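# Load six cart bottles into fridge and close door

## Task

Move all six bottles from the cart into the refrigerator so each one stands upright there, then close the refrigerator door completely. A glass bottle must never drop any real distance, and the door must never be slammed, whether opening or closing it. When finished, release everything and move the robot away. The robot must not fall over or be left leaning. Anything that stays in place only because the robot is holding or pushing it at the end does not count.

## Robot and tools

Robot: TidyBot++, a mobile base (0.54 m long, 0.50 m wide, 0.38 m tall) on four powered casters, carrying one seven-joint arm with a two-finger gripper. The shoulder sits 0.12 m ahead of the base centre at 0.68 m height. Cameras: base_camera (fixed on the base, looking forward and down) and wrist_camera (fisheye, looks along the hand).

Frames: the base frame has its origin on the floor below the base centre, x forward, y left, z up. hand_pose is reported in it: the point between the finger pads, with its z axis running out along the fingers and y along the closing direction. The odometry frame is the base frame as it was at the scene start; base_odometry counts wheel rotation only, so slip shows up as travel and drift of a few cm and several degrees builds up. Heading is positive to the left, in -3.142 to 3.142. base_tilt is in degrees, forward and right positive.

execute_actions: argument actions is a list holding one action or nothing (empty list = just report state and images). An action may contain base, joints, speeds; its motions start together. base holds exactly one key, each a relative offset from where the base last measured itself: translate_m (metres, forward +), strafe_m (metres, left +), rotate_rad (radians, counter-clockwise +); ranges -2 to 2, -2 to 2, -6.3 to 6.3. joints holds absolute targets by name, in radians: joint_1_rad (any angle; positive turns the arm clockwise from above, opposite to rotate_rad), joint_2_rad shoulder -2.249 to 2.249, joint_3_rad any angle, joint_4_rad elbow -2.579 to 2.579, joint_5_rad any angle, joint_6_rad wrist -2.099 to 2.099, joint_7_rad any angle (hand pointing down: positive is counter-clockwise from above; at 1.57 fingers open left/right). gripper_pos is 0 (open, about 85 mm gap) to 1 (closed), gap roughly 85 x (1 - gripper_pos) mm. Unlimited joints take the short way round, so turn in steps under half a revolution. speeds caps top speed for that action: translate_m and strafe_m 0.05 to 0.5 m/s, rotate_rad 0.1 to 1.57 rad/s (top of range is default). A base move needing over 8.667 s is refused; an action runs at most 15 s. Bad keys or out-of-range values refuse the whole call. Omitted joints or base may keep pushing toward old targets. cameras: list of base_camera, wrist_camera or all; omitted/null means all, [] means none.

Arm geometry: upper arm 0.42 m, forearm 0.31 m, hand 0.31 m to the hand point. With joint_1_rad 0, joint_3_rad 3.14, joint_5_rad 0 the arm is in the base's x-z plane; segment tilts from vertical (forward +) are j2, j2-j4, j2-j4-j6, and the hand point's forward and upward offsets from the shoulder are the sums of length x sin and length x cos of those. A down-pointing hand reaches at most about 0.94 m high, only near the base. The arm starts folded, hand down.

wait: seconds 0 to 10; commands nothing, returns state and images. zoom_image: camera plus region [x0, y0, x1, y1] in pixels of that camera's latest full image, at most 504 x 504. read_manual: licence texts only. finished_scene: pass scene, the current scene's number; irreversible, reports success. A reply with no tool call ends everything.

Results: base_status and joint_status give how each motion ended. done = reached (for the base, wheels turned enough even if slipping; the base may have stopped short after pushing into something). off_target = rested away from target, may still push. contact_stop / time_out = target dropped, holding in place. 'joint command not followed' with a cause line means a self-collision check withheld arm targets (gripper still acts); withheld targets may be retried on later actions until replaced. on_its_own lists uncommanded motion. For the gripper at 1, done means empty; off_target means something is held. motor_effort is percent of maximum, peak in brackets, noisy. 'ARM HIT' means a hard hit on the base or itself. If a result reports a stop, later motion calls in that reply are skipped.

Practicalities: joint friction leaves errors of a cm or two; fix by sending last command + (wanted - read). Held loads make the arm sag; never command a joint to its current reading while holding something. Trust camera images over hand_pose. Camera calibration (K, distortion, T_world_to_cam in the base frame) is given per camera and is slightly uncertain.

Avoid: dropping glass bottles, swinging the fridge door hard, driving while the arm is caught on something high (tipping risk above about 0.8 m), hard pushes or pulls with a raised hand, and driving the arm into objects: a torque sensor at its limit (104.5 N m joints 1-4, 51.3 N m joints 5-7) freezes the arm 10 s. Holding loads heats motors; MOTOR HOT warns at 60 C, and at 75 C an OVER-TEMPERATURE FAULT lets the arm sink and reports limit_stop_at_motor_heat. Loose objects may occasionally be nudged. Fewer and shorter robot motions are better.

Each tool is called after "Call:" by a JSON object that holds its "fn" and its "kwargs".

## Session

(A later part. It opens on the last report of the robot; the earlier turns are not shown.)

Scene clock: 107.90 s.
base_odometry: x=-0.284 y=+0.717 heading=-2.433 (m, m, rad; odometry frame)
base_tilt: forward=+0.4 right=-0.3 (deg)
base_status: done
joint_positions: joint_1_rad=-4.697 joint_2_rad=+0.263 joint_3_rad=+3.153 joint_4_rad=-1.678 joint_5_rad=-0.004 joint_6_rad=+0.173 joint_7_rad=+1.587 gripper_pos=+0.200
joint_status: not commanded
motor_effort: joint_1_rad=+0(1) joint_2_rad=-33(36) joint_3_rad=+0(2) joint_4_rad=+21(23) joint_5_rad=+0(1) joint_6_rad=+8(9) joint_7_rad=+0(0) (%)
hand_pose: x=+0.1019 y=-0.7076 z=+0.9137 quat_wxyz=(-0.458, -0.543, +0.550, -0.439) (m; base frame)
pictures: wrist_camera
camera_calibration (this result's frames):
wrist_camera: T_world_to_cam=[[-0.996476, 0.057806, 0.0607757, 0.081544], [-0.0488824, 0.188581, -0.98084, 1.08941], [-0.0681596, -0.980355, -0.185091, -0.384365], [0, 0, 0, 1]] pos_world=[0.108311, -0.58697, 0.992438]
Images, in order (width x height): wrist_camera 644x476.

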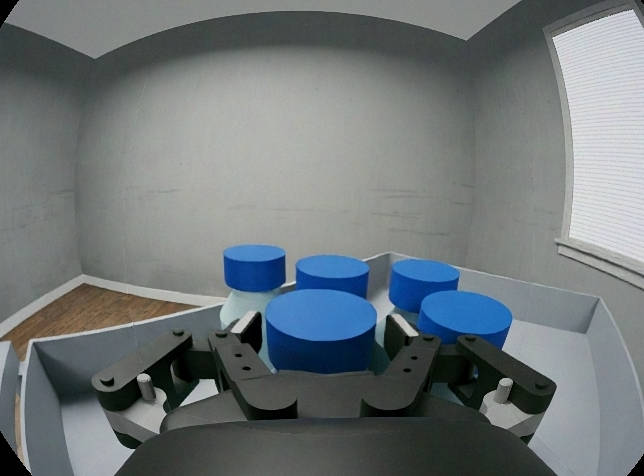

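Call:
{"fn": "execute_actions", "kwargs": {"actions": [{"base":{"strafe_m":-0.008}}], "cameras": []}}

Call:
{"fn": "execute_actions", "kwargs": {"actions": [{"joints":{"gripper_pos":1}}], "cameras": []}}

Call:
{"fn": "execute_actions", "kwargs": {"actions": [{"joints":{"joint_2_rad":0.22,"joint_4_rad":-1.15,"joint_6_rad":-0.3}}], "cameras": ["wrist_camera"]}}

Call:
{"fn": "execute_actions", "kwargs": {"actions": [{"base":{"translate_m":0.55},"joints":{"joint_1_rad":-0.04}}], "cameras": []}}

Call:
{"fn": "execute_actions", "kwargs": {"actions": [{"base":{"strafe_m":-0.152}}], "cameras": []}}

Call:
{"fn": "execute_actions", "kwargs": {"actions": [{"base":{"translate_m":0.6}}]}}

Scene clock: 111.60 s.
base_odometry: x=-0.290 y=+0.724 heading=-2.433 (m, m, rad; odometry frame)
base_tilt: forward=+0.4 right=-0.4 (deg)
base_status: done
joint_positions: joint_1_rad=-4.697 joint_2_rad=+0.261 joint_3_rad=+3.153 joint_4_rad=-1.678 joint_5_rad=-0.004 joint_6_rad=+0.173 joint_7_rad=+1.587 gripper_pos=+0.200
joint_status: not commanded
motor_effort: joint_1_rad=+1(1) joint_2_rad=-33(35) joint_3_rad=+1(2) joint_4_rad=+22(22) joint_5_rad=-1(1) joint_6_rad=+8(9) joint_7_rad=+0(1) (%)
hand_pose: x=+0.1019 y=-0.7071 z=+0.9147 quat_wxyz=(-0.459, -0.543, +0.550, -0.439) (m; base frame)
pictures: none
No camera images: the call's "cameras" was empty. Leave "cameras" out to get every camera's image.

Scene clock: 112.60 s.
base_odometry: x=-0.290 y=+0.724 heading=-2.433 (m, m, rad; odometry frame)
base_tilt: forward=+0.4 right=-0.3 (deg)
base_status: not commanded
joint_positions: joint_1_rad=-4.697 joint_2_rad=+0.261 joint_3_rad=+3.153 joint_4_rad=-1.678 joint_5_rad=-0.004 joint_6_rad=+0.174 joint_7_rad=+1.587 gripper_pos=+0.422
joint_status: gripper_pos off_target (ended at +0.422, target +1.000)
motor_effort: joint_1_rad=+1(2) joint_2_rad=-32(32) joint_3_rad=+1(3) joint_4_rad=+22(22) joint_5_rad=+0(1) joint_6_rad=+8(8) joint_7_rad=+0(0) (%)
hand_pose: x=+0.1019 y=-0.7071 z=+0.9148 quat_wxyz=(-0.459, -0.543, +0.550, -0.439) (m; base frame)
pictures: none
No camera images: the call's "cameras" was empty. Leave "cameras" out to get every camera's image.

Scene clock: 114.37 s.
base_odometry: x=-0.290 y=+0.724 heading=-2.433 (m, m, rad; odometry frame)
base_tilt: forward=+0.4 right=-0.3 (deg)
base_status: not commanded
joint_positions: joint_1_rad=-4.697 joint_2_rad=+0.248 joint_3_rad=+3.153 joint_4_rad=-1.177 joint_5_rad=-0.004 joint_6_rad=-0.292 joint_7_rad=+1.587 gripper_pos=+0.422
joint_status: all done
motor_effort: joint_1_rad=+0(1) joint_2_rad=-38(40) joint_3_rad=+1(2) joint_4_rad=+26(27) joint_5_rad=+0(1) joint_6_rad=+11(12) joint_7_rad=+0(0) (%)
hand_pose: x=+0.1025 y=-0.7221 z=+1.0902 quat_wxyz=(-0.472, -0.532, +0.538, -0.453) (m; base frame)
pictures: wrist_camera
camera_calibration (this result's frames):
wrist_camera: T_world_to_cam=[[-0.996537, 0.0588126, 0.0587796, 0.0752203], [-0.0501738, 0.138391, -0.989106, 1.23818], [-0.0663064, -0.98863, -0.134961, -0.426673], [0, 0, 0, 1]] pos_world=[0.108793, -0.597599, 1.16269]
Images, in order (width x height): wrist_camera 644x476.

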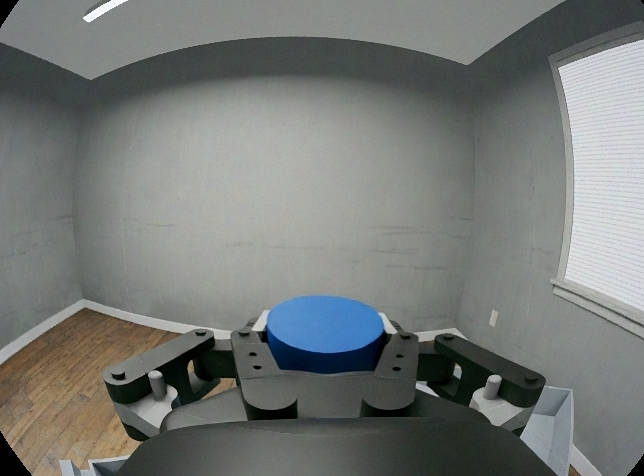

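Scene clock: 117.20 s.
base_odometry: x=-0.708 y=+0.366 heading=-2.433 (m, m, rad; odometry frame)
base_tilt: forward=+0.4 right=-0.4 (deg)
base_status: done
joint_positions: joint_1_rad=-6.313 joint_2_rad=+0.253 joint_3_rad=+3.146 joint_4_rad=-1.177 joint_5_rad=-0.004 joint_6_rad=-0.294 joint_7_rad=+1.587 gripper_pos=+0.422
joint_status: all done
motor_effort: joint_1_rad=+1(5) joint_2_rad=-38(43) joint_3_rad=+1(3) joint_4_rad=+26(27) joint_5_rad=+0(1) joint_6_rad=+11(11) joint_7_rad=+0(0) (%)
hand_pose: x=+0.8430 y=+0.0209 z=+1.0855 quat_wxyz=(+0.005, -0.759, -0.015, -0.651) (m; base frame)
pictures: none
No camera images: the call's "cameras" was empty. Leave "cameras" out to get every camera's image.

Scene clock: 118.67 s.
base_odometry: x=-0.807 y=+0.481 heading=-2.433 (m, m, rad; odometry frame)
base_tilt: forward=+0.4 right=-0.4 (deg)
base_status: done
joint_positions: joint_1_rad=-6.315 joint_2_rad=+0.253 joint_3_rad=+3.152 joint_4_rad=-1.177 joint_5_rad=-0.004 joint_6_rad=-0.294 joint_7_rad=+1.587 gripper_pos=+0.422
joint_status: not commanded
motor_effort: joint_1_rad=+0(3) joint_2_rad=-38(39) joint_3_rad=+1(2) joint_4_rad=+26(27) joint_5_rad=-1(1) joint_6_rad=+11(11) joint_7_rad=+0(0) (%)
hand_pose: x=+0.8431 y=+0.0186 z=+1.0854 quat_wxyz=(+0.003, -0.759, -0.014, -0.651) (m; base frame)
pictures: none
No camera images: the call's "cameras" was empty. Leave "cameras" out to get every camera's image.

Scene clock: 121.23 s.
base_odometry: x=-1.263 y=+0.091 heading=-2.433 (m, m, rad; odometry frame)
base_tilt: forward=+0.4 right=-0.4 (deg)
base_status: done
joint_positions: joint_1_rad=-6.315 joint_2_rad=+0.245 joint_3_rad=+3.152 joint_4_rad=-1.177 joint_5_rad=-0.004 joint_6_rad=-0.296 joint_7_rad=+1.587 gripper_pos=+0.422
joint_status: not commanded
motor_effort: joint_1_rad=+0(1) joint_2_rad=-38(41) joint_3_rad=+1(0) joint_4_rad=+27(27) joint_5_rad=-1(0) joint_6_rad=+11(12) joint_7_rad=+0(0) (%)
hand_pose: x=+0.8399 y=+0.0185 z=+1.0905 quat_wxyz=(+0.003, -0.757, -0.014, -0.653) (m; base frame)
pictures: base_camera, wrist_camera
camera_calibration (this result's frames):
wrist_camera: T_world_to_cam=[[-0.0100339, -0.998244, 0.0583725, -0.0420732], [-0.138039, -0.0564338, -0.988818, 1.25006], [0.990376, -0.0179793, -0.13723, -0.548547], [0, 0, 0, 1]] pos_world=[0.715402, 0.0186836, 1.16326]
Images, in order (width x height): base_camera 644x364, wrist_camera 644x476.

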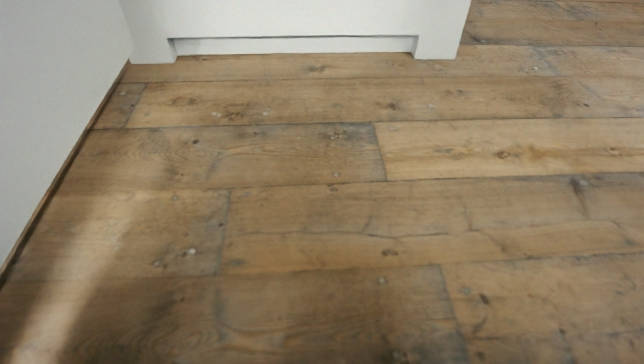

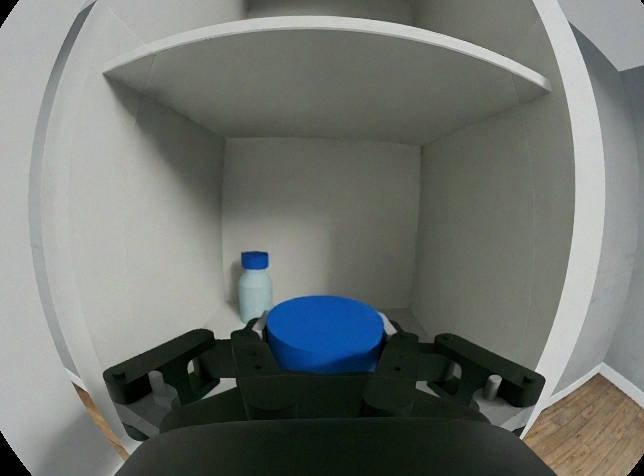

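Call:
{"fn": "execute_actions", "kwargs": {"actions": [{"base":{"translate_m":0.37},"speeds":{"translate_m":0.35},"joints":{"joint_4_rad":-1.23,"joint_6_rad":-0.24}}], "cameras": []}}

Call:
{"fn": "execute_actions", "kwargs": {"actions": [{"joints":{"joint_4_rad":-1.34,"joint_6_rad":-0.18}}], "cameras": ["wrist_camera"]}}

Scene clock: 126.13 s.
base_odometry: x=-1.544 y=-0.150 heading=-2.433 (m, m, rad; odometry frame)
base_tilt: forward=+0.4 right=-0.4 (deg)
base_status: done
joint_positions: joint_1_rad=-6.315 joint_2_rad=+0.243 joint_3_rad=+3.152 joint_4_rad=-1.243 joint_5_rad=-0.004 joint_6_rad=-0.281 joint_7_rad=+1.587 gripper_pos=+0.422
joint_status: all done
motor_effort: joint_1_rad=+0(1) joint_2_rad=-39(40) joint_3_rad=+1(0) joint_4_rad=+26(28) joint_5_rad=-1(1) joint_6_rad=+11(12) joint_7_rad=+0(0) (%)
hand_pose: x=+0.8388 y=+0.0184 z=+1.0560 quat_wxyz=(+0.003, -0.773, -0.014, -0.634) (m; base frame)
pictures: none
No camera images: the call's "cameras" was empty. Leave "cameras" out to get every camera's image.

Scene clock: 127.07 s.
base_odometry: x=-1.544 y=-0.150 heading=-2.433 (m, m, rad; odometry frame)
base_tilt: forward=+0.4 right=-0.4 (deg)
base_status: not commanded
joint_positions: joint_1_rad=-6.315 joint_2_rad=+0.238 joint_3_rad=+3.152 joint_4_rad=-1.331 joint_5_rad=-0.004 joint_6_rad=-0.210 joint_7_rad=+1.587 gripper_pos=+0.422
joint_status: all done
motor_effort: joint_1_rad=+0(0) joint_2_rad=-34(38) joint_3_rad=+1(1) joint_4_rad=+22(28) joint_5_rad=-1(1) joint_6_rad=+8(11) joint_7_rad=+0(0) (%)
hand_pose: x=+0.8372 y=+0.0182 z=+1.0269 quat_wxyz=(+0.003, -0.777, -0.014, -0.630) (m; base frame)
pictures: wrist_camera
camera_calibration (this result's frames):
wrist_camera: T_world_to_cam=[[-0.00700179, -0.998168, 0.0601049, -0.0430606], [-0.197151, -0.0575486, -0.978683, 1.22584], [0.980348, -0.0187023, -0.196387, -0.485534], [0, 0, 0, 1]] pos_world=[0.717367, 0.0184834, 1.10695]
Images, in order (width x height): wrist_camera 644x476.

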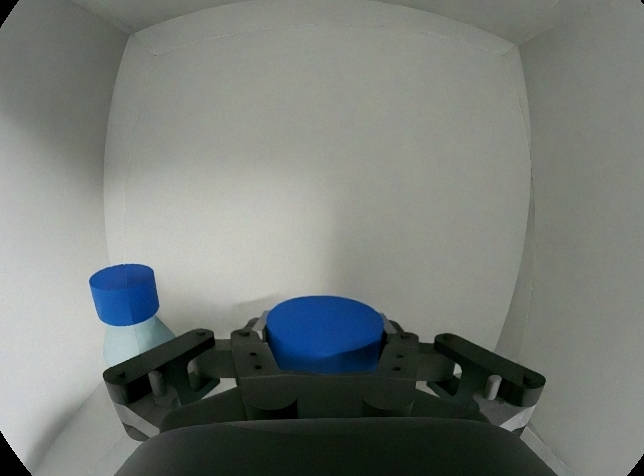

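Call:
{"fn": "execute_actions", "kwargs": {"actions": [{"joints":{"gripper_pos":0.2}}], "cameras": []}}

Call:
{"fn": "execute_actions", "kwargs": {"actions": [{"base":{"translate_m":-0.52}}], "cameras": ["wrist_camera"]}}

Call:
{"fn": "execute_actions", "kwargs": {"actions": [{"base":{"strafe_m":0.25},"speeds":{"strafe_m":0.15},"joints":{"joint_1_rad":1.59}}], "cameras": []}}

Call:
{"fn": "execute_actions", "kwargs": {"actions": [{"base":{"translate_m":-1.06},"joints":{"joint_2_rad":0.26,"joint_4_rad":-1.688,"joint_6_rad":0.198}}], "cameras": ["wrist_camera"]}}

Scene clock: 131.47 s.
base_odometry: x=-1.544 y=-0.150 heading=-2.433 (m, m, rad; odometry frame)
base_tilt: forward=+0.4 right=-0.4 (deg)
base_status: not commanded
joint_positions: joint_1_rad=-6.315 joint_2_rad=+0.234 joint_3_rad=+3.152 joint_4_rad=-1.331 joint_5_rad=-0.004 joint_6_rad=-0.207 joint_7_rad=+1.587 gripper_pos=+0.200
joint_status: all done
motor_effort: joint_1_rad=+0(0) joint_2_rad=-33(36) joint_3_rad=+1(1) joint_4_rad=+22(24) joint_5_rad=+0(1) joint_6_rad=+8(9) joint_7_rad=+0(0) (%)
hand_pose: x=+0.8359 y=+0.0181 z=+1.0309 quat_wxyz=(+0.003, -0.774, -0.014, -0.633) (m; base frame)
pictures: none
No camera images: the call's "cameras" was empty. Leave "cameras" out to get every camera's image.

Scene clock: 133.97 s.
base_odometry: x=-1.149 y=+0.189 heading=-2.433 (m, m, rad; odometry frame)
base_tilt: forward=+0.4 right=-0.4 (deg)
base_status: done
joint_positions: joint_1_rad=-6.316 joint_2_rad=+0.216 joint_3_rad=+3.152 joint_4_rad=-1.331 joint_5_rad=-0.004 joint_6_rad=-0.203 joint_7_rad=+1.587 gripper_pos=+0.200
joint_status: not commanded
motor_effort: joint_1_rad=+0(3) joint_2_rad=-32(38) joint_3_rad=+1(3) joint_4_rad=+22(24) joint_5_rad=+0(0) joint_6_rad=+8(9) joint_7_rad=+0(0) (%)
hand_pose: x=+0.8297 y=+0.0185 z=+1.0444 quat_wxyz=(+0.003, -0.768, -0.014, -0.641) (m; base frame)
pictures: wrist_camera
camera_calibration (this result's frames):
wrist_camera: T_world_to_cam=[[-0.00787142, -0.998225, 0.0590318, -0.0419777], [-0.169237, -0.0568522, -0.983934, 1.22384], [0.985544, -0.0177353, -0.168489, -0.508195], [0, 0, 0, 1]] pos_world=[0.707639, 0.018662, 1.12103]
Images, in order (width x height): wrist_camera 644x476.

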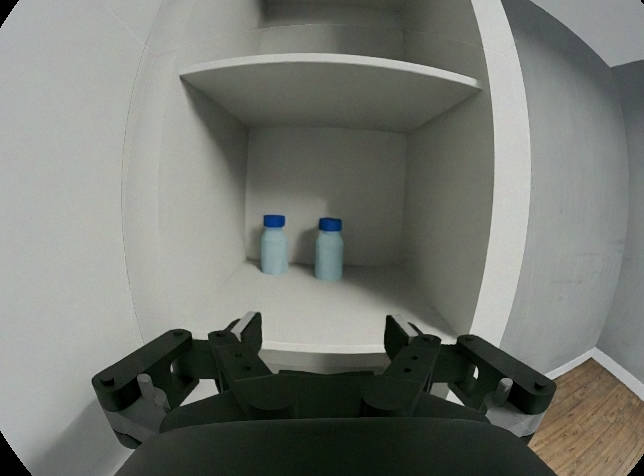

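Scene clock: 136.80 s.
base_odometry: x=-0.986 y=-0.001 heading=-2.433 (m, m, rad; odometry frame)
base_tilt: forward=+0.3 right=-0.4 (deg)
base_status: done
joint_positions: joint_1_rad=-4.705 joint_2_rad=+0.216 joint_3_rad=+3.153 joint_4_rad=-1.332 joint_5_rad=-0.004 joint_6_rad=-0.202 joint_7_rad=+1.587 gripper_pos=+0.200
joint_status: all done
motor_effort: joint_1_rad=+1(2) joint_2_rad=-32(35) joint_3_rad=+1(2) joint_4_rad=+22(23) joint_5_rad=-1(0) joint_6_rad=+8(9) joint_7_rad=+0(0) (%)
hand_pose: x=+0.1080 y=-0.7109 z=+1.0444 quat_wxyz=(-0.461, -0.542, +0.544, -0.446) (m; base frame)
pictures: none
No camera images: the call's "cameras" was empty. Leave "cameras" out to get every camera's image.

Scene clock: 140.30 s.
base_odometry: x=-0.180 y=+0.688 heading=-2.434 (m, m, rad; odometry frame)
base_tilt: forward=+0.3 right=-0.4 (deg)
base_status: done
joint_positions: joint_1_rad=-4.700 joint_2_rad=+0.255 joint_3_rad=+3.152 joint_4_rad=-1.681 joint_5_rad=-0.004 joint_6_rad=+0.172 joint_7_rad=+1.587 gripper_pos=+0.200
joint_status: all done
motor_effort: joint_1_rad=+0(4) joint_2_rad=-33(34) joint_3_rad=+1(4) joint_4_rad=+21(24) joint_5_rad=+0(0) joint_6_rad=+8(9) joint_7_rad=+0(0) (%)
hand_pose: x=+0.1046 y=-0.7052 z=+0.9174 quat_wxyz=(-0.458, -0.543, +0.548, -0.441) (m; base frame)
pictures: wrist_camera
camera_calibration (this result's frames):
wrist_camera: T_world_to_cam=[[-0.996711, 0.0541594, 0.0602762, 0.0818249], [-0.0493392, 0.18446, -0.981601, 1.0905], [-0.0642815, -0.981347, -0.181181, -0.385875], [0, 0, 0, 1]] pos_world=[0.110556, -0.584263, 0.995592]
Images, in order (width x height): wrist_camera 644x476.

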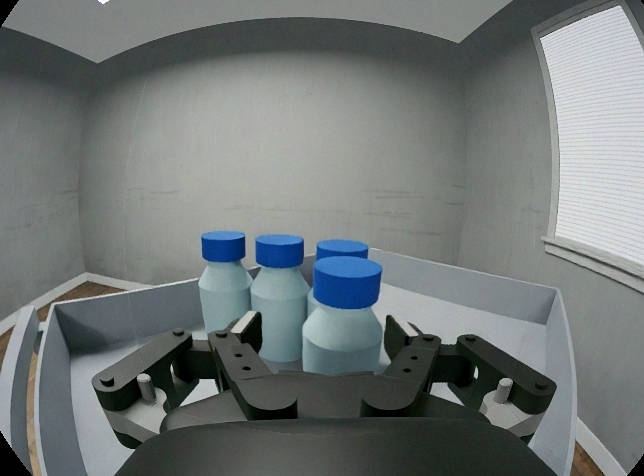

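Call:
{"fn": "execute_actions", "kwargs": {"actions": [{"base":{"translate_m":-0.015},"joints":{"joint_2_rad":0.275}}], "cameras": []}}

Call:
{"fn": "execute_actions", "kwargs": {"actions": [{"base":{"strafe_m":-0.095},"speeds":{"strafe_m":0.1}}], "cameras": ["wrist_camera"]}}

Scene clock: 142.80 s.
base_odometry: x=-0.169 y=+0.698 heading=-2.434 (m, m, rad; odometry frame)
base_tilt: forward=+0.3 right=-0.4 (deg)
base_status: done
joint_positions: joint_1_rad=-4.694 joint_2_rad=+0.263 joint_3_rad=+3.153 joint_4_rad=-1.681 joint_5_rad=-0.004 joint_6_rad=+0.172 joint_7_rad=+1.587 gripper_pos=+0.200
joint_status: all done
motor_effort: joint_1_rad=+0(2) joint_2_rad=-33(34) joint_3_rad=+1(2) joint_4_rad=+20(22) joint_5_rad=-1(1) joint_6_rad=+8(9) joint_7_rad=+0(0) (%)
hand_pose: x=+0.1000 y=-0.7071 z=+0.9115 quat_wxyz=(-0.458, -0.543, +0.552, -0.437) (m; base frame)
pictures: none
No camera images: the call's "cameras" was empty. Leave "cameras" out to get every camera's image.

Scene clock: 144.30 s.
base_odometry: x=-0.231 y=+0.770 heading=-2.434 (m, m, rad; odometry frame)
base_tilt: forward=+0.4 right=-0.4 (deg)
base_status: done
joint_positions: joint_1_rad=-4.694 joint_2_rad=+0.269 joint_3_rad=+3.153 joint_4_rad=-1.681 joint_5_rad=-0.004 joint_6_rad=+0.173 joint_7_rad=+1.587 gripper_pos=+0.200
joint_status: not commanded
motor_effort: joint_1_rad=+0(0) joint_2_rad=-33(35) joint_3_rad=+1(0) joint_4_rad=+21(22) joint_5_rad=-1(0) joint_6_rad=+8(9) joint_7_rad=+0(0) (%)
hand_pose: x=+0.0999 y=-0.7086 z=+0.9073 quat_wxyz=(-0.456, -0.544, +0.553, -0.436) (m; base frame)
pictures: wrist_camera
camera_calibration (this result's frames):
wrist_camera: T_world_to_cam=[[-0.996343, 0.059912, 0.0609242, 0.081383], [-0.0479569, 0.198033, -0.979021, 1.08812], [-0.0707202, -0.978363, -0.194436, -0.376528], [0, 0, 0, 1]] pos_world=[0.10664, -0.588741, 0.987127]
Images, in order (width x height): wrist_camera 644x476.

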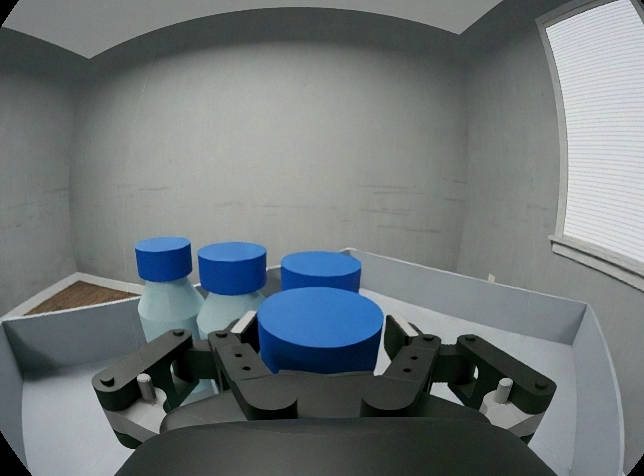

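Call:
{"fn": "execute_actions", "kwargs": {"actions": [{"joints":{"gripper_pos":1}}], "cameras": []}}

Call:
{"fn": "execute_actions", "kwargs": {"actions": [{"joints":{"joint_2_rad":0.22,"joint_4_rad":-1.15,"joint_6_rad":-0.3}}], "cameras": []}}

Call:
{"fn": "execute_actions", "kwargs": {"actions": [{"base":{"translate_m":0.7},"joints":{"joint_1_rad":-0.04}}], "cameras": []}}

Call:
{"fn": "execute_actions", "kwargs": {"actions": [{"base":{"strafe_m":-0.27}}], "cameras": []}}

Call:
{"fn": "execute_actions", "kwargs": {"actions": [{"base":{"translate_m":0.525}}]}}

Scene clock: 147.47 s.
base_odometry: x=-0.231 y=+0.770 heading=-2.434 (m, m, rad; odometry frame)
base_tilt: forward=+0.4 right=-0.4 (deg)
base_status: not commanded
joint_positions: joint_1_rad=-4.694 joint_2_rad=+0.269 joint_3_rad=+3.153 joint_4_rad=-1.681 joint_5_rad=-0.004 joint_6_rad=+0.174 joint_7_rad=+1.587 gripper_pos=+0.424
joint_status: gripper_pos off_target (ended at +0.424, target +1.000)
motor_effort: joint_1_rad=+0(2) joint_2_rad=-32(33) joint_3_rad=+1(2) joint_4_rad=+21(21) joint_5_rad=+0(1) joint_6_rad=+8(8) joint_7_rad=+0(0) (%)
hand_pose: x=+0.0999 y=-0.7086 z=+0.9074 quat_wxyz=(-0.456, -0.544, +0.553, -0.436) (m; base frame)
pictures: none
No camera images: the call's "cameras" was empty. Leave "cameras" out to get every camera's image.

Scene clock: 149.23 s.
base_odometry: x=-0.231 y=+0.770 heading=-2.434 (m, m, rad; odometry frame)
base_tilt: forward=+0.3 right=-0.4 (deg)
base_status: not commanded
joint_positions: joint_1_rad=-4.694 joint_2_rad=+0.247 joint_3_rad=+3.153 joint_4_rad=-1.177 joint_5_rad=-0.004 joint_6_rad=-0.292 joint_7_rad=+1.587 gripper_pos=+0.424
joint_status: all done
motor_effort: joint_1_rad=+0(1) joint_2_rad=-38(41) joint_3_rad=+1(1) joint_4_rad=+26(29) joint_5_rad=+0(1) joint_6_rad=+11(12) joint_7_rad=+0(0) (%)
hand_pose: x=+0.1005 y=-0.7218 z=+1.0907 quat_wxyz=(-0.472, -0.531, +0.539, -0.452) (m; base frame)
pictures: none
No camera images: the call's "cameras" was empty. Leave "cameras" out to get every camera's image.

Scene clock: 152.07 s.
base_odometry: x=-0.763 y=+0.315 heading=-2.434 (m, m, rad; odometry frame)
base_tilt: forward=+0.4 right=-0.4 (deg)
base_status: done
joint_positions: joint_1_rad=-6.313 joint_2_rad=+0.251 joint_3_rad=+3.146 joint_4_rad=-1.177 joint_5_rad=-0.004 joint_6_rad=-0.295 joint_7_rad=+1.587 gripper_pos=+0.424
joint_status: all done
motor_effort: joint_1_rad=+1(5) joint_2_rad=-38(43) joint_3_rad=+1(3) joint_4_rad=+26(27) joint_5_rad=-1(1) joint_6_rad=+11(11) joint_7_rad=+0(0) (%)
hand_pose: x=+0.8421 y=+0.0208 z=+1.0870 quat_wxyz=(+0.004, -0.759, -0.015, -0.651) (m; base frame)
pictures: none
No camera images: the call's "cameras" was empty. Leave "cameras" out to get every camera's image.

Scene clock: 153.90 s.
base_odometry: x=-0.939 y=+0.521 heading=-2.434 (m, m, rad; odometry frame)
base_tilt: forward=+0.4 right=-0.4 (deg)
base_status: done
joint_positions: joint_1_rad=-6.315 joint_2_rad=+0.251 joint_3_rad=+3.152 joint_4_rad=-1.177 joint_5_rad=-0.004 joint_6_rad=-0.295 joint_7_rad=+1.587 gripper_pos=+0.424
joint_status: not commanded
motor_effort: joint_1_rad=+0(4) joint_2_rad=-38(39) joint_3_rad=+1(2) joint_4_rad=+26(27) joint_5_rad=-1(1) joint_6_rad=+11(11) joint_7_rad=+0(1) (%)
hand_pose: x=+0.8422 y=+0.0182 z=+1.0869 quat_wxyz=(+0.003, -0.759, -0.014, -0.651) (m; base frame)
pictures: none
No camera images: the call's "cameras" was empty. Leave "cameras" out to get every camera's image.

Scene clock: 156.33 s.
base_odometry: x=-1.338 y=+0.179 heading=-2.434 (m, m, rad; odometry frame)
base_tilt: forward=+0.4 right=-0.4 (deg)
base_status: done
joint_positions: joint_1_rad=-6.315 joint_2_rad=+0.251 joint_3_rad=+3.152 joint_4_rad=-1.177 joint_5_rad=-0.004 joint_6_rad=-0.297 joint_7_rad=+1.587 gripper_pos=+0.424
joint_status: not commanded
motor_effort: joint_1_rad=+1(1) joint_2_rad=-38(42) joint_3_rad=+1(2) joint_4_rad=+26(28) joint_5_rad=-1(1) joint_6_rad=+11(12) joint_7_rad=+0(0) (%)
hand_pose: x=+0.8420 y=+0.0182 z=+1.0867 quat_wxyz=(+0.003, -0.759, -0.014, -0.651) (m; base frame)
pictures: base_camera, wrist_camera
camera_calibration (this result's frames):
wrist_camera: T_world_to_cam=[[-0.010266, -0.998225, 0.0586615, -0.0422499], [-0.143575, -0.0565853, -0.98802, 1.25034], [0.989586, -0.0185653, -0.142739, -0.54459], [0, 0, 0, 1]] pos_world=[0.718004, 0.0184656, 1.16011]
Images, in order (width x height): base_camera 644x364, wrist_camera 644x476.

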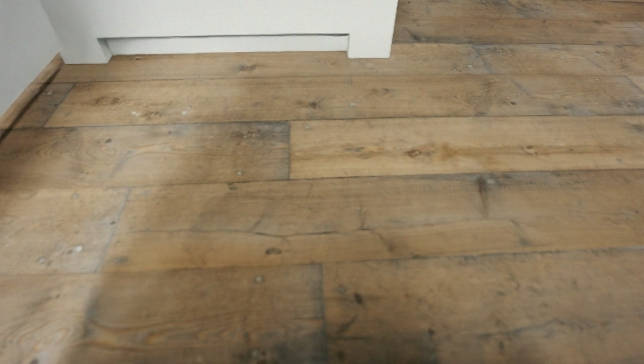

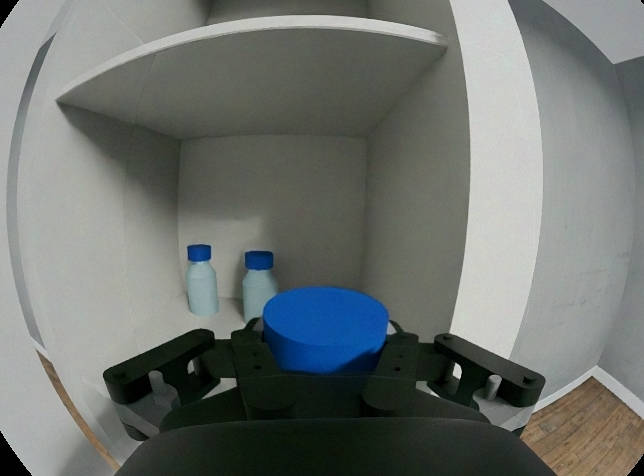

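Call:
{"fn": "execute_actions", "kwargs": {"actions": [{"base":{"strafe_m":0.02}}], "cameras": []}}

Call:
{"fn": "execute_actions", "kwargs": {"actions": [{"base":{"translate_m":0.37},"speeds":{"translate_m":0.35},"joints":{"joint_4_rad":-1.23,"joint_6_rad":-0.24}}], "cameras": []}}

Call:
{"fn": "execute_actions", "kwargs": {"actions": [{"joints":{"joint_4_rad":-1.34,"joint_6_rad":-0.18}}], "cameras": ["wrist_camera"]}}

Scene clock: 159.53 s.
base_odometry: x=-1.325 y=+0.164 heading=-2.434 (m, m, rad; odometry frame)
base_tilt: forward=+0.4 right=-0.4 (deg)
base_status: done
joint_positions: joint_1_rad=-6.322 joint_2_rad=+0.251 joint_3_rad=+3.150 joint_4_rad=-1.177 joint_5_rad=-0.004 joint_6_rad=-0.297 joint_7_rad=+1.587 gripper_pos=+0.424
joint_status: not commanded
motor_effort: joint_1_rad=+0(3) joint_2_rad=-37(41) joint_3_rad=+1(2) joint_4_rad=+25(27) joint_5_rad=+0(0) joint_6_rad=+11(11) joint_7_rad=+0(0) (%)
hand_pose: x=+0.8418 y=+0.0246 z=+1.0867 quat_wxyz=(+0.006, -0.759, -0.017, -0.651) (m; base frame)
pictures: none
No camera images: the call's "cameras" was empty. Leave "cameras" out to get every camera's image.

Scene clock: 161.67 s.
base_odometry: x=-1.606 y=-0.077 heading=-2.434 (m, m, rad; odometry frame)
base_tilt: forward=+0.4 right=-0.4 (deg)
base_status: done
joint_positions: joint_1_rad=-6.322 joint_2_rad=+0.244 joint_3_rad=+3.150 joint_4_rad=-1.243 joint_5_rad=-0.004 joint_6_rad=-0.282 joint_7_rad=+1.587 gripper_pos=+0.424
joint_status: all done
motor_effort: joint_1_rad=+0(0) joint_2_rad=-38(41) joint_3_rad=+0(2) joint_4_rad=+26(27) joint_5_rad=+0(0) joint_6_rad=+11(12) joint_7_rad=+0(1) (%)
hand_pose: x=+0.8390 y=+0.0244 z=+1.0550 quat_wxyz=(+0.005, -0.773, -0.017, -0.634) (m; base frame)
pictures: none
No camera images: the call's "cameras" was empty. Leave "cameras" out to get every camera's image.

Scene clock: 162.60 s.
base_odometry: x=-1.606 y=-0.077 heading=-2.434 (m, m, rad; odometry frame)
base_tilt: forward=+0.4 right=-0.4 (deg)
base_status: not commanded
joint_positions: joint_1_rad=-6.322 joint_2_rad=+0.242 joint_3_rad=+3.150 joint_4_rad=-1.336 joint_5_rad=-0.004 joint_6_rad=-0.213 joint_7_rad=+1.587 gripper_pos=+0.424
joint_status: all done
motor_effort: joint_1_rad=+0(1) joint_2_rad=-35(39) joint_3_rad=+1(0) joint_4_rad=+24(27) joint_5_rad=+0(1) joint_6_rad=+9(10) joint_7_rad=+0(0) (%)
hand_pose: x=+0.8377 y=+0.0242 z=+1.0195 quat_wxyz=(+0.005, -0.781, -0.017, -0.625) (m; base frame)
pictures: wrist_camera
camera_calibration (this result's frames):
wrist_camera: T_world_to_cam=[[0.00226043, -0.998189, 0.0601125, -0.0443991], [-0.209599, -0.0592503, -0.975991, 1.22677], [0.977785, -0.0103934, -0.209354, -0.472207], [0, 0, 0, 1]] pos_world=[0.718947, 0.0234599, 1.10113]
Images, in order (width x height): wrist_camera 644x476.

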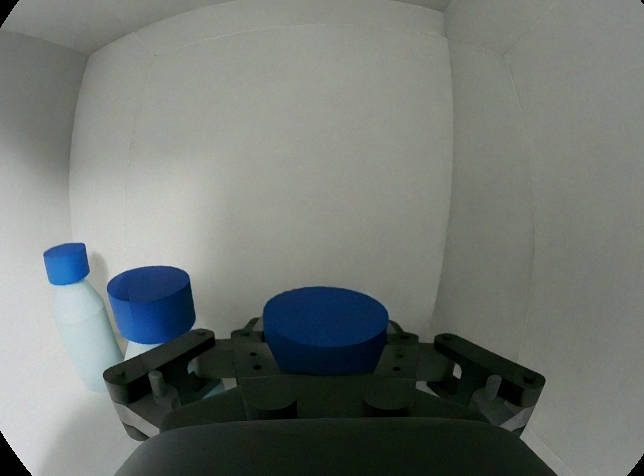

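Call:
{"fn": "execute_actions", "kwargs": {"actions": [{"joints":{"gripper_pos":0.22}}], "cameras": []}}

Call:
{"fn": "execute_actions", "kwargs": {"actions": [{"base":{"translate_m":-0.52}}], "cameras": ["wrist_camera"]}}

Call:
{"fn": "execute_actions", "kwargs": {"actions": [{"base":{"strafe_m":0.31},"speeds":{"strafe_m":0.15},"joints":{"joint_1_rad":1.59}}], "cameras": []}}

Call:
{"fn": "execute_actions", "kwargs": {"actions": [{"base":{"translate_m":-0.96},"joints":{"joint_2_rad":0.265,"joint_4_rad":-1.688,"joint_6_rad":0.198,"gripper_pos":0.2}}], "cameras": ["wrist_camera"]}}

Scene clock: 166.30 s.
base_odometry: x=-1.606 y=-0.077 heading=-2.434 (m, m, rad; odometry frame)
base_tilt: forward=+0.4 right=-0.4 (deg)
base_status: not commanded
joint_positions: joint_1_rad=-6.322 joint_2_rad=+0.232 joint_3_rad=+3.150 joint_4_rad=-1.336 joint_5_rad=-0.004 joint_6_rad=-0.206 joint_7_rad=+1.587 gripper_pos=+0.220
joint_status: all done
motor_effort: joint_1_rad=+0(0) joint_2_rad=-33(37) joint_3_rad=+1(1) joint_4_rad=+23(25) joint_5_rad=+0(1) joint_6_rad=+8(10) joint_7_rad=+0(0) (%)
hand_pose: x=+0.8347 y=+0.0240 z=+1.0289 quat_wxyz=(+0.005, -0.775, -0.017, -0.631) (m; base frame)
pictures: none
No camera images: the call's "cameras" was empty. Leave "cameras" out to get every camera's image.

Scene clock: 168.83 s.
base_odometry: x=-1.211 y=+0.262 heading=-2.434 (m, m, rad; odometry frame)
base_tilt: forward=+0.4 right=-0.4 (deg)
base_status: done
joint_positions: joint_1_rad=-6.322 joint_2_rad=+0.216 joint_3_rad=+3.150 joint_4_rad=-1.336 joint_5_rad=-0.004 joint_6_rad=-0.203 joint_7_rad=+1.587 gripper_pos=+0.220
joint_status: not commanded
motor_effort: joint_1_rad=+0(5) joint_2_rad=-32(38) joint_3_rad=+1(3) joint_4_rad=+22(24) joint_5_rad=+0(0) joint_6_rad=+8(8) joint_7_rad=+1(0) (%)
hand_pose: x=+0.8293 y=+0.0239 z=+1.0414 quat_wxyz=(+0.006, -0.769, -0.017, -0.639) (m; base frame)
pictures: wrist_camera
camera_calibration (this result's frames):
wrist_camera: T_world_to_cam=[[0.0000978369, -0.998268, 0.0588241, -0.0428651], [-0.173561, -0.0579483, -0.983117, 1.22388], [0.984823, -0.0101134, -0.173266, -0.502753], [0, 0, 0, 1]] pos_world=[0.707544, 0.0230465, 1.11863]
Images, in order (width x height): wrist_camera 644x476.

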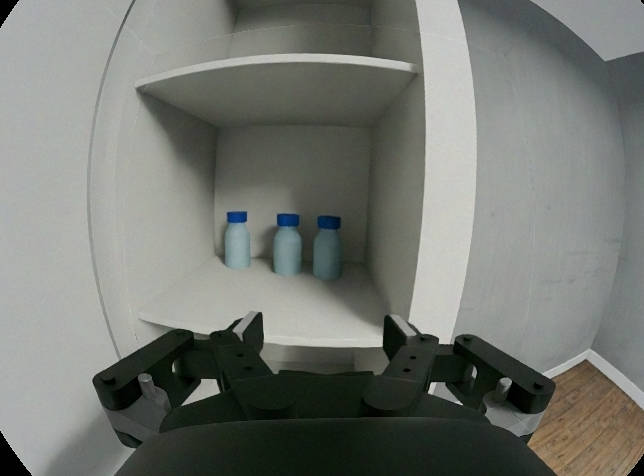

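Scene clock: 171.67 s.
base_odometry: x=-1.009 y=+0.026 heading=-2.434 (m, m, rad; odometry frame)
base_tilt: forward=+0.4 right=-0.4 (deg)
base_status: done
joint_positions: joint_1_rad=-4.705 joint_2_rad=+0.216 joint_3_rad=+3.153 joint_4_rad=-1.336 joint_5_rad=-0.004 joint_6_rad=-0.202 joint_7_rad=+1.587 gripper_pos=+0.220
joint_status: all done
motor_effort: joint_1_rad=+1(3) joint_2_rad=-32(35) joint_3_rad=+1(1) joint_4_rad=+23(23) joint_5_rad=-1(1) joint_6_rad=+8(8) joint_7_rad=+0(0) (%)
hand_pose: x=+0.1087 y=-0.7104 z=+1.0419 quat_wxyz=(-0.459, -0.543, +0.545, -0.445) (m; base frame)
pictures: none
No camera images: the call's "cameras" was empty. Leave "cameras" out to get every camera's image.

Scene clock: 174.97 s.
base_odometry: x=-0.279 y=+0.650 heading=-2.434 (m, m, rad; odometry frame)
base_tilt: forward=+0.4 right=-0.4 (deg)
base_status: done
joint_positions: joint_1_rad=-4.700 joint_2_rad=+0.260 joint_3_rad=+3.152 joint_4_rad=-1.681 joint_5_rad=-0.004 joint_6_rad=+0.172 joint_7_rad=+1.587 gripper_pos=+0.200
joint_status: all done
motor_effort: joint_1_rad=+1(4) joint_2_rad=-33(35) joint_3_rad=+1(4) joint_4_rad=+22(23) joint_5_rad=-1(0) joint_6_rad=+8(9) joint_7_rad=+0(0) (%)
hand_pose: x=+0.1050 y=-0.7065 z=+0.9131 quat_wxyz=(-0.456, -0.545, +0.550, -0.439) (m; base frame)
pictures: wrist_camera
camera_calibration (this result's frames):
wrist_camera: T_world_to_cam=[[-0.996755, 0.0532234, 0.0603802, 0.0817592], [-0.0492221, 0.190477, -0.980457, 1.08972], [-0.0636843, -0.980248, -0.18724, -0.381657], [0, 0, 0, 1]] pos_world=[0.110827, -0.586037, 0.992026]
Images, in order (width x height): wrist_camera 644x476.

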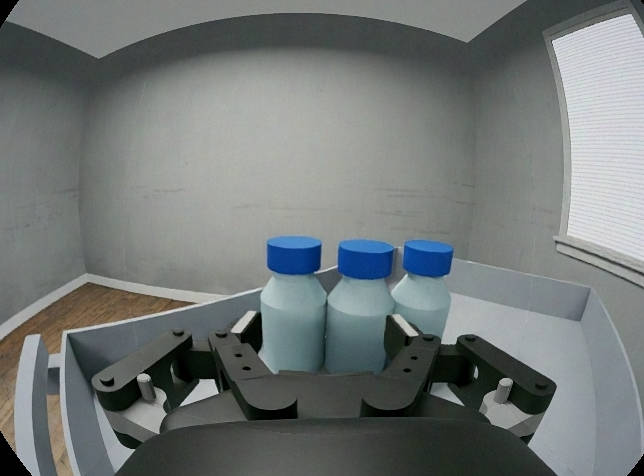

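Call:
{"fn": "execute_actions", "kwargs": {"actions": [{"base":{"translate_m":0.027}}], "cameras": []}}

Call:
{"fn": "execute_actions", "kwargs": {"actions": [{"base":{"strafe_m":-0.11},"speeds":{"strafe_m":0.12}}], "cameras": ["wrist_camera"]}}

Scene clock: 177.10 s.
base_odometry: x=-0.300 y=+0.632 heading=-2.434 (m, m, rad; odometry frame)
base_tilt: forward=+0.3 right=-0.3 (deg)
base_status: done
joint_positions: joint_1_rad=-4.699 joint_2_rad=+0.260 joint_3_rad=+3.148 joint_4_rad=-1.681 joint_5_rad=-0.004 joint_6_rad=+0.172 joint_7_rad=+1.587 gripper_pos=+0.200
joint_status: not commanded
motor_effort: joint_1_rad=+0(4) joint_2_rad=-33(34) joint_3_rad=+1(4) joint_4_rad=+22(23) joint_5_rad=-1(1) joint_6_rad=+8(8) joint_7_rad=+0(0) (%)
hand_pose: x=+0.1071 y=-0.7065 z=+0.9133 quat_wxyz=(-0.456, -0.545, +0.549, -0.441) (m; base frame)
pictures: none
No camera images: the call's "cameras" was empty. Leave "cameras" out to get every camera's image.

Scene clock: 178.63 s.
base_odometry: x=-0.372 y=+0.716 heading=-2.434 (m, m, rad; odometry frame)
base_tilt: forward=+0.4 right=-0.4 (deg)
base_status: done
joint_positions: joint_1_rad=-4.699 joint_2_rad=+0.263 joint_3_rad=+3.148 joint_4_rad=-1.681 joint_5_rad=-0.004 joint_6_rad=+0.174 joint_7_rad=+1.587 gripper_pos=+0.200
joint_status: not commanded
motor_effort: joint_1_rad=+0(0) joint_2_rad=-33(35) joint_3_rad=+1(0) joint_4_rad=+21(23) joint_5_rad=+0(0) joint_6_rad=+8(9) joint_7_rad=+0(0) (%)
hand_pose: x=+0.1071 y=-0.7072 z=+0.9116 quat_wxyz=(-0.455, -0.546, +0.549, -0.440) (m; base frame)
pictures: wrist_camera
camera_calibration (this result's frames):
wrist_camera: T_world_to_cam=[[-0.996997, 0.0497806, 0.0593231, 0.0825566], [-0.0487687, 0.191469, -0.980286, 1.08901], [-0.0601578, -0.980235, -0.188466, -0.381696], [0, 0, 0, 1]] pos_world=[0.112456, -0.586773, 0.990706]
Images, in order (width x height): wrist_camera 644x476.

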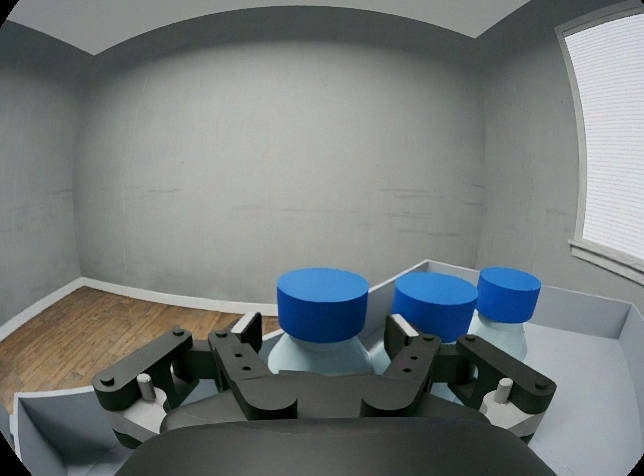

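Call:
{"fn": "execute_actions", "kwargs": {"actions": [{"base":{"strafe_m":-0.036},"speeds":{"strafe_m":0.06}}], "cameras": ["wrist_camera"]}}

Call:
{"fn": "execute_actions", "kwargs": {"actions": [{"joints":{"gripper_pos":1}}], "cameras": ["wrist_camera"]}}

Scene clock: 181.30 s.
base_odometry: x=-0.395 y=+0.744 heading=-2.435 (m, m, rad; odometry frame)
base_tilt: forward=+0.4 right=-0.3 (deg)
base_status: done
joint_positions: joint_1_rad=-4.699 joint_2_rad=+0.264 joint_3_rad=+3.148 joint_4_rad=-1.681 joint_5_rad=-0.004 joint_6_rad=+0.174 joint_7_rad=+1.587 gripper_pos=+0.200
joint_status: not commanded
motor_effort: joint_1_rad=+0(4) joint_2_rad=-33(36) joint_3_rad=+1(4) joint_4_rad=+22(23) joint_5_rad=-1(1) joint_6_rad=+8(9) joint_7_rad=+0(0) (%)
hand_pose: x=+0.1071 y=-0.7073 z=+0.9112 quat_wxyz=(-0.455, -0.546, +0.549, -0.440) (m; base frame)
pictures: wrist_camera
camera_calibration (this result's frames):
wrist_camera: T_world_to_cam=[[-0.996998, 0.0497346, 0.0593384, 0.0825537], [-0.0487623, 0.191959, -0.980191, 1.08886], [-0.0601399, -0.980142, -0.188958, -0.381436], [0, 0, 0, 1]] pos_world=[0.112462, -0.586985, 0.99032]
Images, in order (width x height): wrist_camera 644x476.

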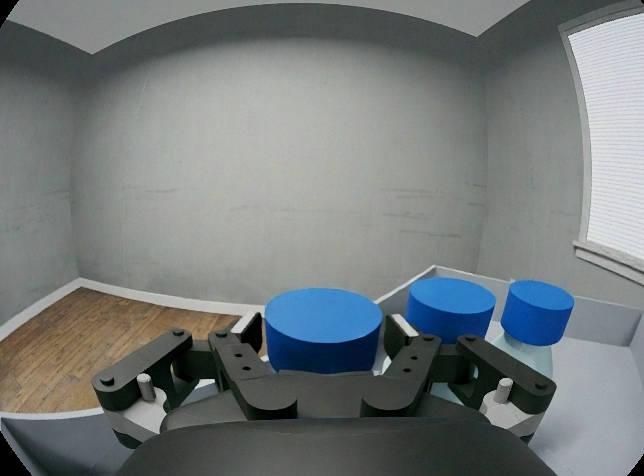

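Scene clock: 182.30 s.
base_odometry: x=-0.395 y=+0.744 heading=-2.435 (m, m, rad; odometry frame)
base_tilt: forward=+0.4 right=-0.4 (deg)
base_status: not commanded
joint_positions: joint_1_rad=-4.699 joint_2_rad=+0.264 joint_3_rad=+3.148 joint_4_rad=-1.681 joint_5_rad=-0.004 joint_6_rad=+0.174 joint_7_rad=+1.587 gripper_pos=+0.426
joint_status: gripper_pos off_target (ended at +0.426, target +1.000)
motor_effort: joint_1_rad=+0(1) joint_2_rad=-33(33) joint_3_rad=+1(0) joint_4_rad=+21(22) joint_5_rad=-1(1) joint_6_rad=+8(8) joint_7_rad=+0(0) (%)
hand_pose: x=+0.1071 y=-0.7074 z=+0.9113 quat_wxyz=(-0.455, -0.546, +0.549, -0.440) (m; base frame)
pictures: wrist_camera
camera_calibration (this result's frames):
wrist_camera: T_world_to_cam=[[-0.996998, 0.0497551, 0.0593286, 0.0825715], [-0.0487688, 0.191633, -0.980254, 1.08879], [-0.0601419, -0.980205, -0.188631, -0.381779], [0, 0, 0, 1]] pos_world=[0.112462, -0.586979, 0.990381]
Images, in order (width x height): wrist_camera 644x476.

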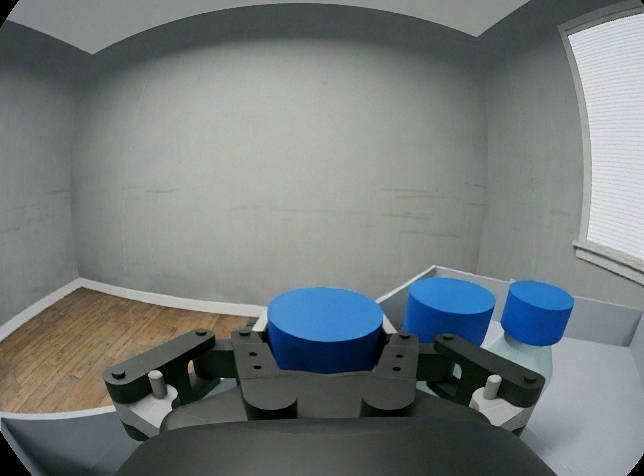

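Call:
{"fn": "execute_actions", "kwargs": {"actions": [{"joints":{"joint_2_rad":0.22,"joint_4_rad":-1.15,"joint_6_rad":-0.3}}], "cameras": []}}

Call:
{"fn": "execute_actions", "kwargs": {"actions": [{"base":{"translate_m":0.65},"joints":{"joint_1_rad":-0.1}}], "cameras": []}}

Call:
{"fn": "execute_actions", "kwargs": {"actions": [{"base":{"strafe_m":-0.055},"joints":{"joint_1_rad":-0.2}}], "cameras": []}}

Call:
{"fn": "execute_actions", "kwargs": {"actions": [{"base":{"translate_m":0.435}}]}}

Scene clock: 186.57 s.
base_odometry: x=-0.395 y=+0.744 heading=-2.435 (m, m, rad; odometry frame)
base_tilt: forward=+0.4 right=-0.4 (deg)
base_status: not commanded
joint_positions: joint_1_rad=-4.699 joint_2_rad=+0.250 joint_3_rad=+3.148 joint_4_rad=-1.179 joint_5_rad=-0.004 joint_6_rad=-0.293 joint_7_rad=+1.587 gripper_pos=+0.426
joint_status: all done
motor_effort: joint_1_rad=+0(0) joint_2_rad=-38(41) joint_3_rad=+1(0) joint_4_rad=+26(27) joint_5_rad=-1(1) joint_6_rad=+11(12) joint_7_rad=+0(0) (%)
hand_pose: x=+0.1077 y=-0.7230 z=+1.0869 quat_wxyz=(-0.468, -0.535, +0.538, -0.453) (m; base frame)
pictures: none
No camera images: the call's "cameras" was empty. Leave "cameras" out to get every camera's image.

Scene clock: 189.47 s.
base_odometry: x=-0.889 y=+0.322 heading=-2.435 (m, m, rad; odometry frame)
base_tilt: forward=+0.3 right=-0.4 (deg)
base_status: done
joint_positions: joint_1_rad=-6.374 joint_2_rad=+0.255 joint_3_rad=+3.144 joint_4_rad=-1.179 joint_5_rad=-0.004 joint_6_rad=-0.297 joint_7_rad=+1.587 gripper_pos=+0.426
joint_status: all done
motor_effort: joint_1_rad=+1(5) joint_2_rad=-39(44) joint_3_rad=+1(3) joint_4_rad=+27(27) joint_5_rad=+0(1) joint_6_rad=+11(11) joint_7_rad=+0(0) (%)
hand_pose: x=+0.8408 y=+0.0657 z=+1.0827 quat_wxyz=(+0.025, -0.760, -0.039, -0.648) (m; base frame)
pictures: none
No camera images: the call's "cameras" was empty. Leave "cameras" out to get every camera's image.

Scene clock: 190.50 s.
base_odometry: x=-0.925 y=+0.364 heading=-2.435 (m, m, rad; odometry frame)
base_tilt: forward=+0.4 right=-0.4 (deg)
base_status: done
joint_positions: joint_1_rad=-6.466 joint_2_rad=+0.255 joint_3_rad=+3.145 joint_4_rad=-1.179 joint_5_rad=-0.004 joint_6_rad=-0.297 joint_7_rad=+1.587 gripper_pos=+0.426
joint_status: all done
motor_effort: joint_1_rad=+0(1) joint_2_rad=-38(40) joint_3_rad=+1(0) joint_4_rad=+26(27) joint_5_rad=+0(0) joint_6_rad=+11(11) joint_7_rad=+0(0) (%)
hand_pose: x=+0.8317 y=+0.1320 z=+1.0826 quat_wxyz=(+0.055, -0.758, -0.074, -0.646) (m; base frame)
pictures: none
No camera images: the call's "cameras" was empty. Leave "cameras" out to get every camera's image.

Scene clock: 192.73 s.
base_odometry: x=-1.256 y=+0.081 heading=-2.435 (m, m, rad; odometry frame)
base_tilt: forward=+0.4 right=-0.4 (deg)
base_status: done
joint_positions: joint_1_rad=-6.467 joint_2_rad=+0.253 joint_3_rad=+3.145 joint_4_rad=-1.178 joint_5_rad=-0.004 joint_6_rad=-0.299 joint_7_rad=+1.587 gripper_pos=+0.426
joint_status: not commanded
motor_effort: joint_1_rad=+0(1) joint_2_rad=-38(43) joint_3_rad=+1(0) joint_4_rad=+26(28) joint_5_rad=+0(0) joint_6_rad=+11(12) joint_7_rad=+1(1) (%)
hand_pose: x=+0.8310 y=+0.1321 z=+1.0834 quat_wxyz=(+0.055, -0.758, -0.074, -0.646) (m; base frame)
pictures: base_camera, wrist_camera
camera_calibration (this result's frames):
wrist_camera: T_world_to_cam=[[0.148547, -0.987267, 0.0568946, -0.0599942], [-0.138815, -0.0777807, -0.987259, 1.24994], [0.979114, 0.138757, -0.148602, -0.537752], [0, 0, 0, 1]] pos_world=[0.708942, 0.112608, 1.15752]
Images, in order (width x height): base_camera 644x364, wrist_camera 644x476.

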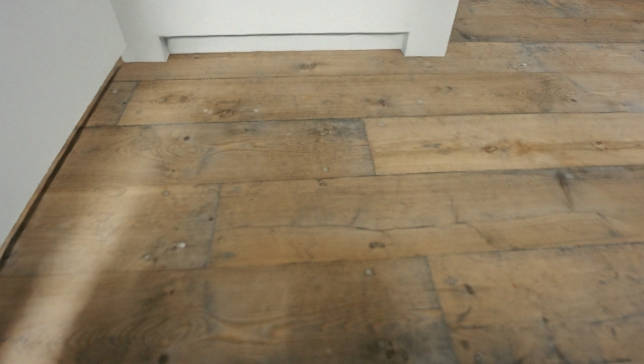

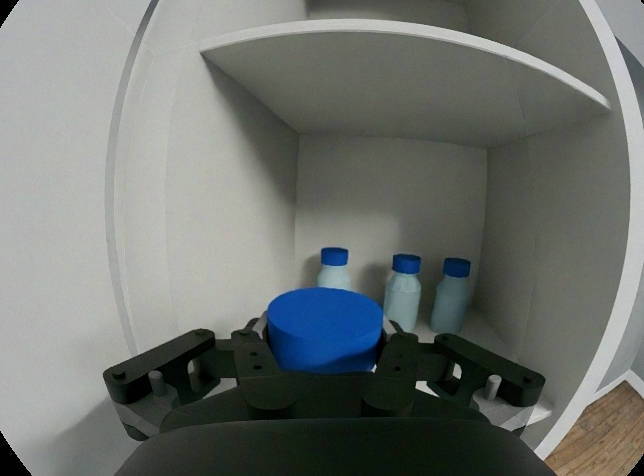

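Call:
{"fn": "execute_actions", "kwargs": {"actions": [{"base":{"translate_m":0.255},"speeds":{"translate_m":0.35},"joints":{"joint_4_rad":-1.22,"joint_6_rad":-0.24}}], "cameras": []}}

Call:
{"fn": "execute_actions", "kwargs": {"actions": [{"joints":{"joint_4_rad":-1.34,"joint_6_rad":-0.18}}], "cameras": ["wrist_camera"]}}

Scene clock: 197.23 s.
base_odometry: x=-1.450 y=-0.085 heading=-2.435 (m, m, rad; odometry frame)
base_tilt: forward=+0.4 right=-0.4 (deg)
base_status: done
joint_positions: joint_1_rad=-6.467 joint_2_rad=+0.250 joint_3_rad=+3.145 joint_4_rad=-1.234 joint_5_rad=-0.004 joint_6_rad=-0.283 joint_7_rad=+1.587 gripper_pos=+0.426
joint_status: all done
motor_effort: joint_1_rad=+0(1) joint_2_rad=-38(42) joint_3_rad=+1(0) joint_4_rad=+26(28) joint_5_rad=+0(1) joint_6_rad=+11(12) joint_7_rad=+0(0) (%)
hand_pose: x=+0.8295 y=+0.1321 z=+1.0561 quat_wxyz=(+0.054, -0.769, -0.075, -0.632) (m; base frame)
pictures: none
No camera images: the call's "cameras" was empty. Leave "cameras" out to get every camera's image.

Scene clock: 198.20 s.
base_odometry: x=-1.450 y=-0.085 heading=-2.435 (m, m, rad; odometry frame)
base_tilt: forward=+0.4 right=-0.4 (deg)
base_status: not commanded
joint_positions: joint_1_rad=-6.467 joint_2_rad=+0.242 joint_3_rad=+3.145 joint_4_rad=-1.332 joint_5_rad=-0.004 joint_6_rad=-0.211 joint_7_rad=+1.587 gripper_pos=+0.426
joint_status: all done
motor_effort: joint_1_rad=+0(1) joint_2_rad=-35(39) joint_3_rad=+1(1) joint_4_rad=+24(27) joint_5_rad=-1(0) joint_6_rad=+9(12) joint_7_rad=+0(0) (%)
hand_pose: x=+0.8265 y=+0.1314 z=+1.0232 quat_wxyz=(+0.053, -0.775, -0.075, -0.625) (m; base frame)
pictures: wrist_camera
camera_calibration (this result's frames):
wrist_camera: T_world_to_cam=[[0.151548, -0.986719, 0.0584637, -0.0608045], [-0.19143, -0.0873256, -0.977614, 1.22476], [0.969736, 0.136964, -0.202122, -0.479408], [0, 0, 0, 1]] pos_world=[0.708571, 0.112618, 1.104]
Images, in order (width x height): wrist_camera 644x476.

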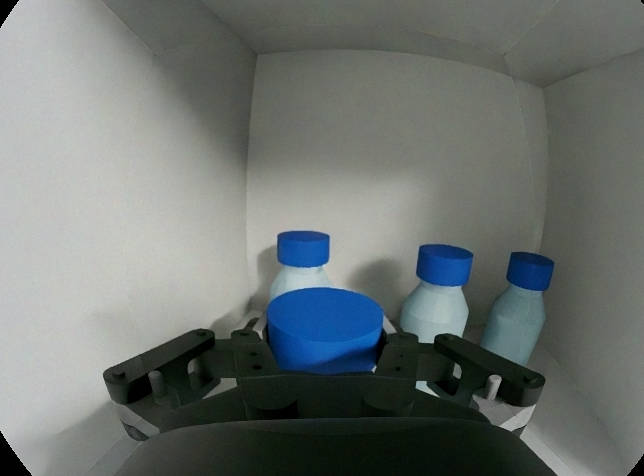

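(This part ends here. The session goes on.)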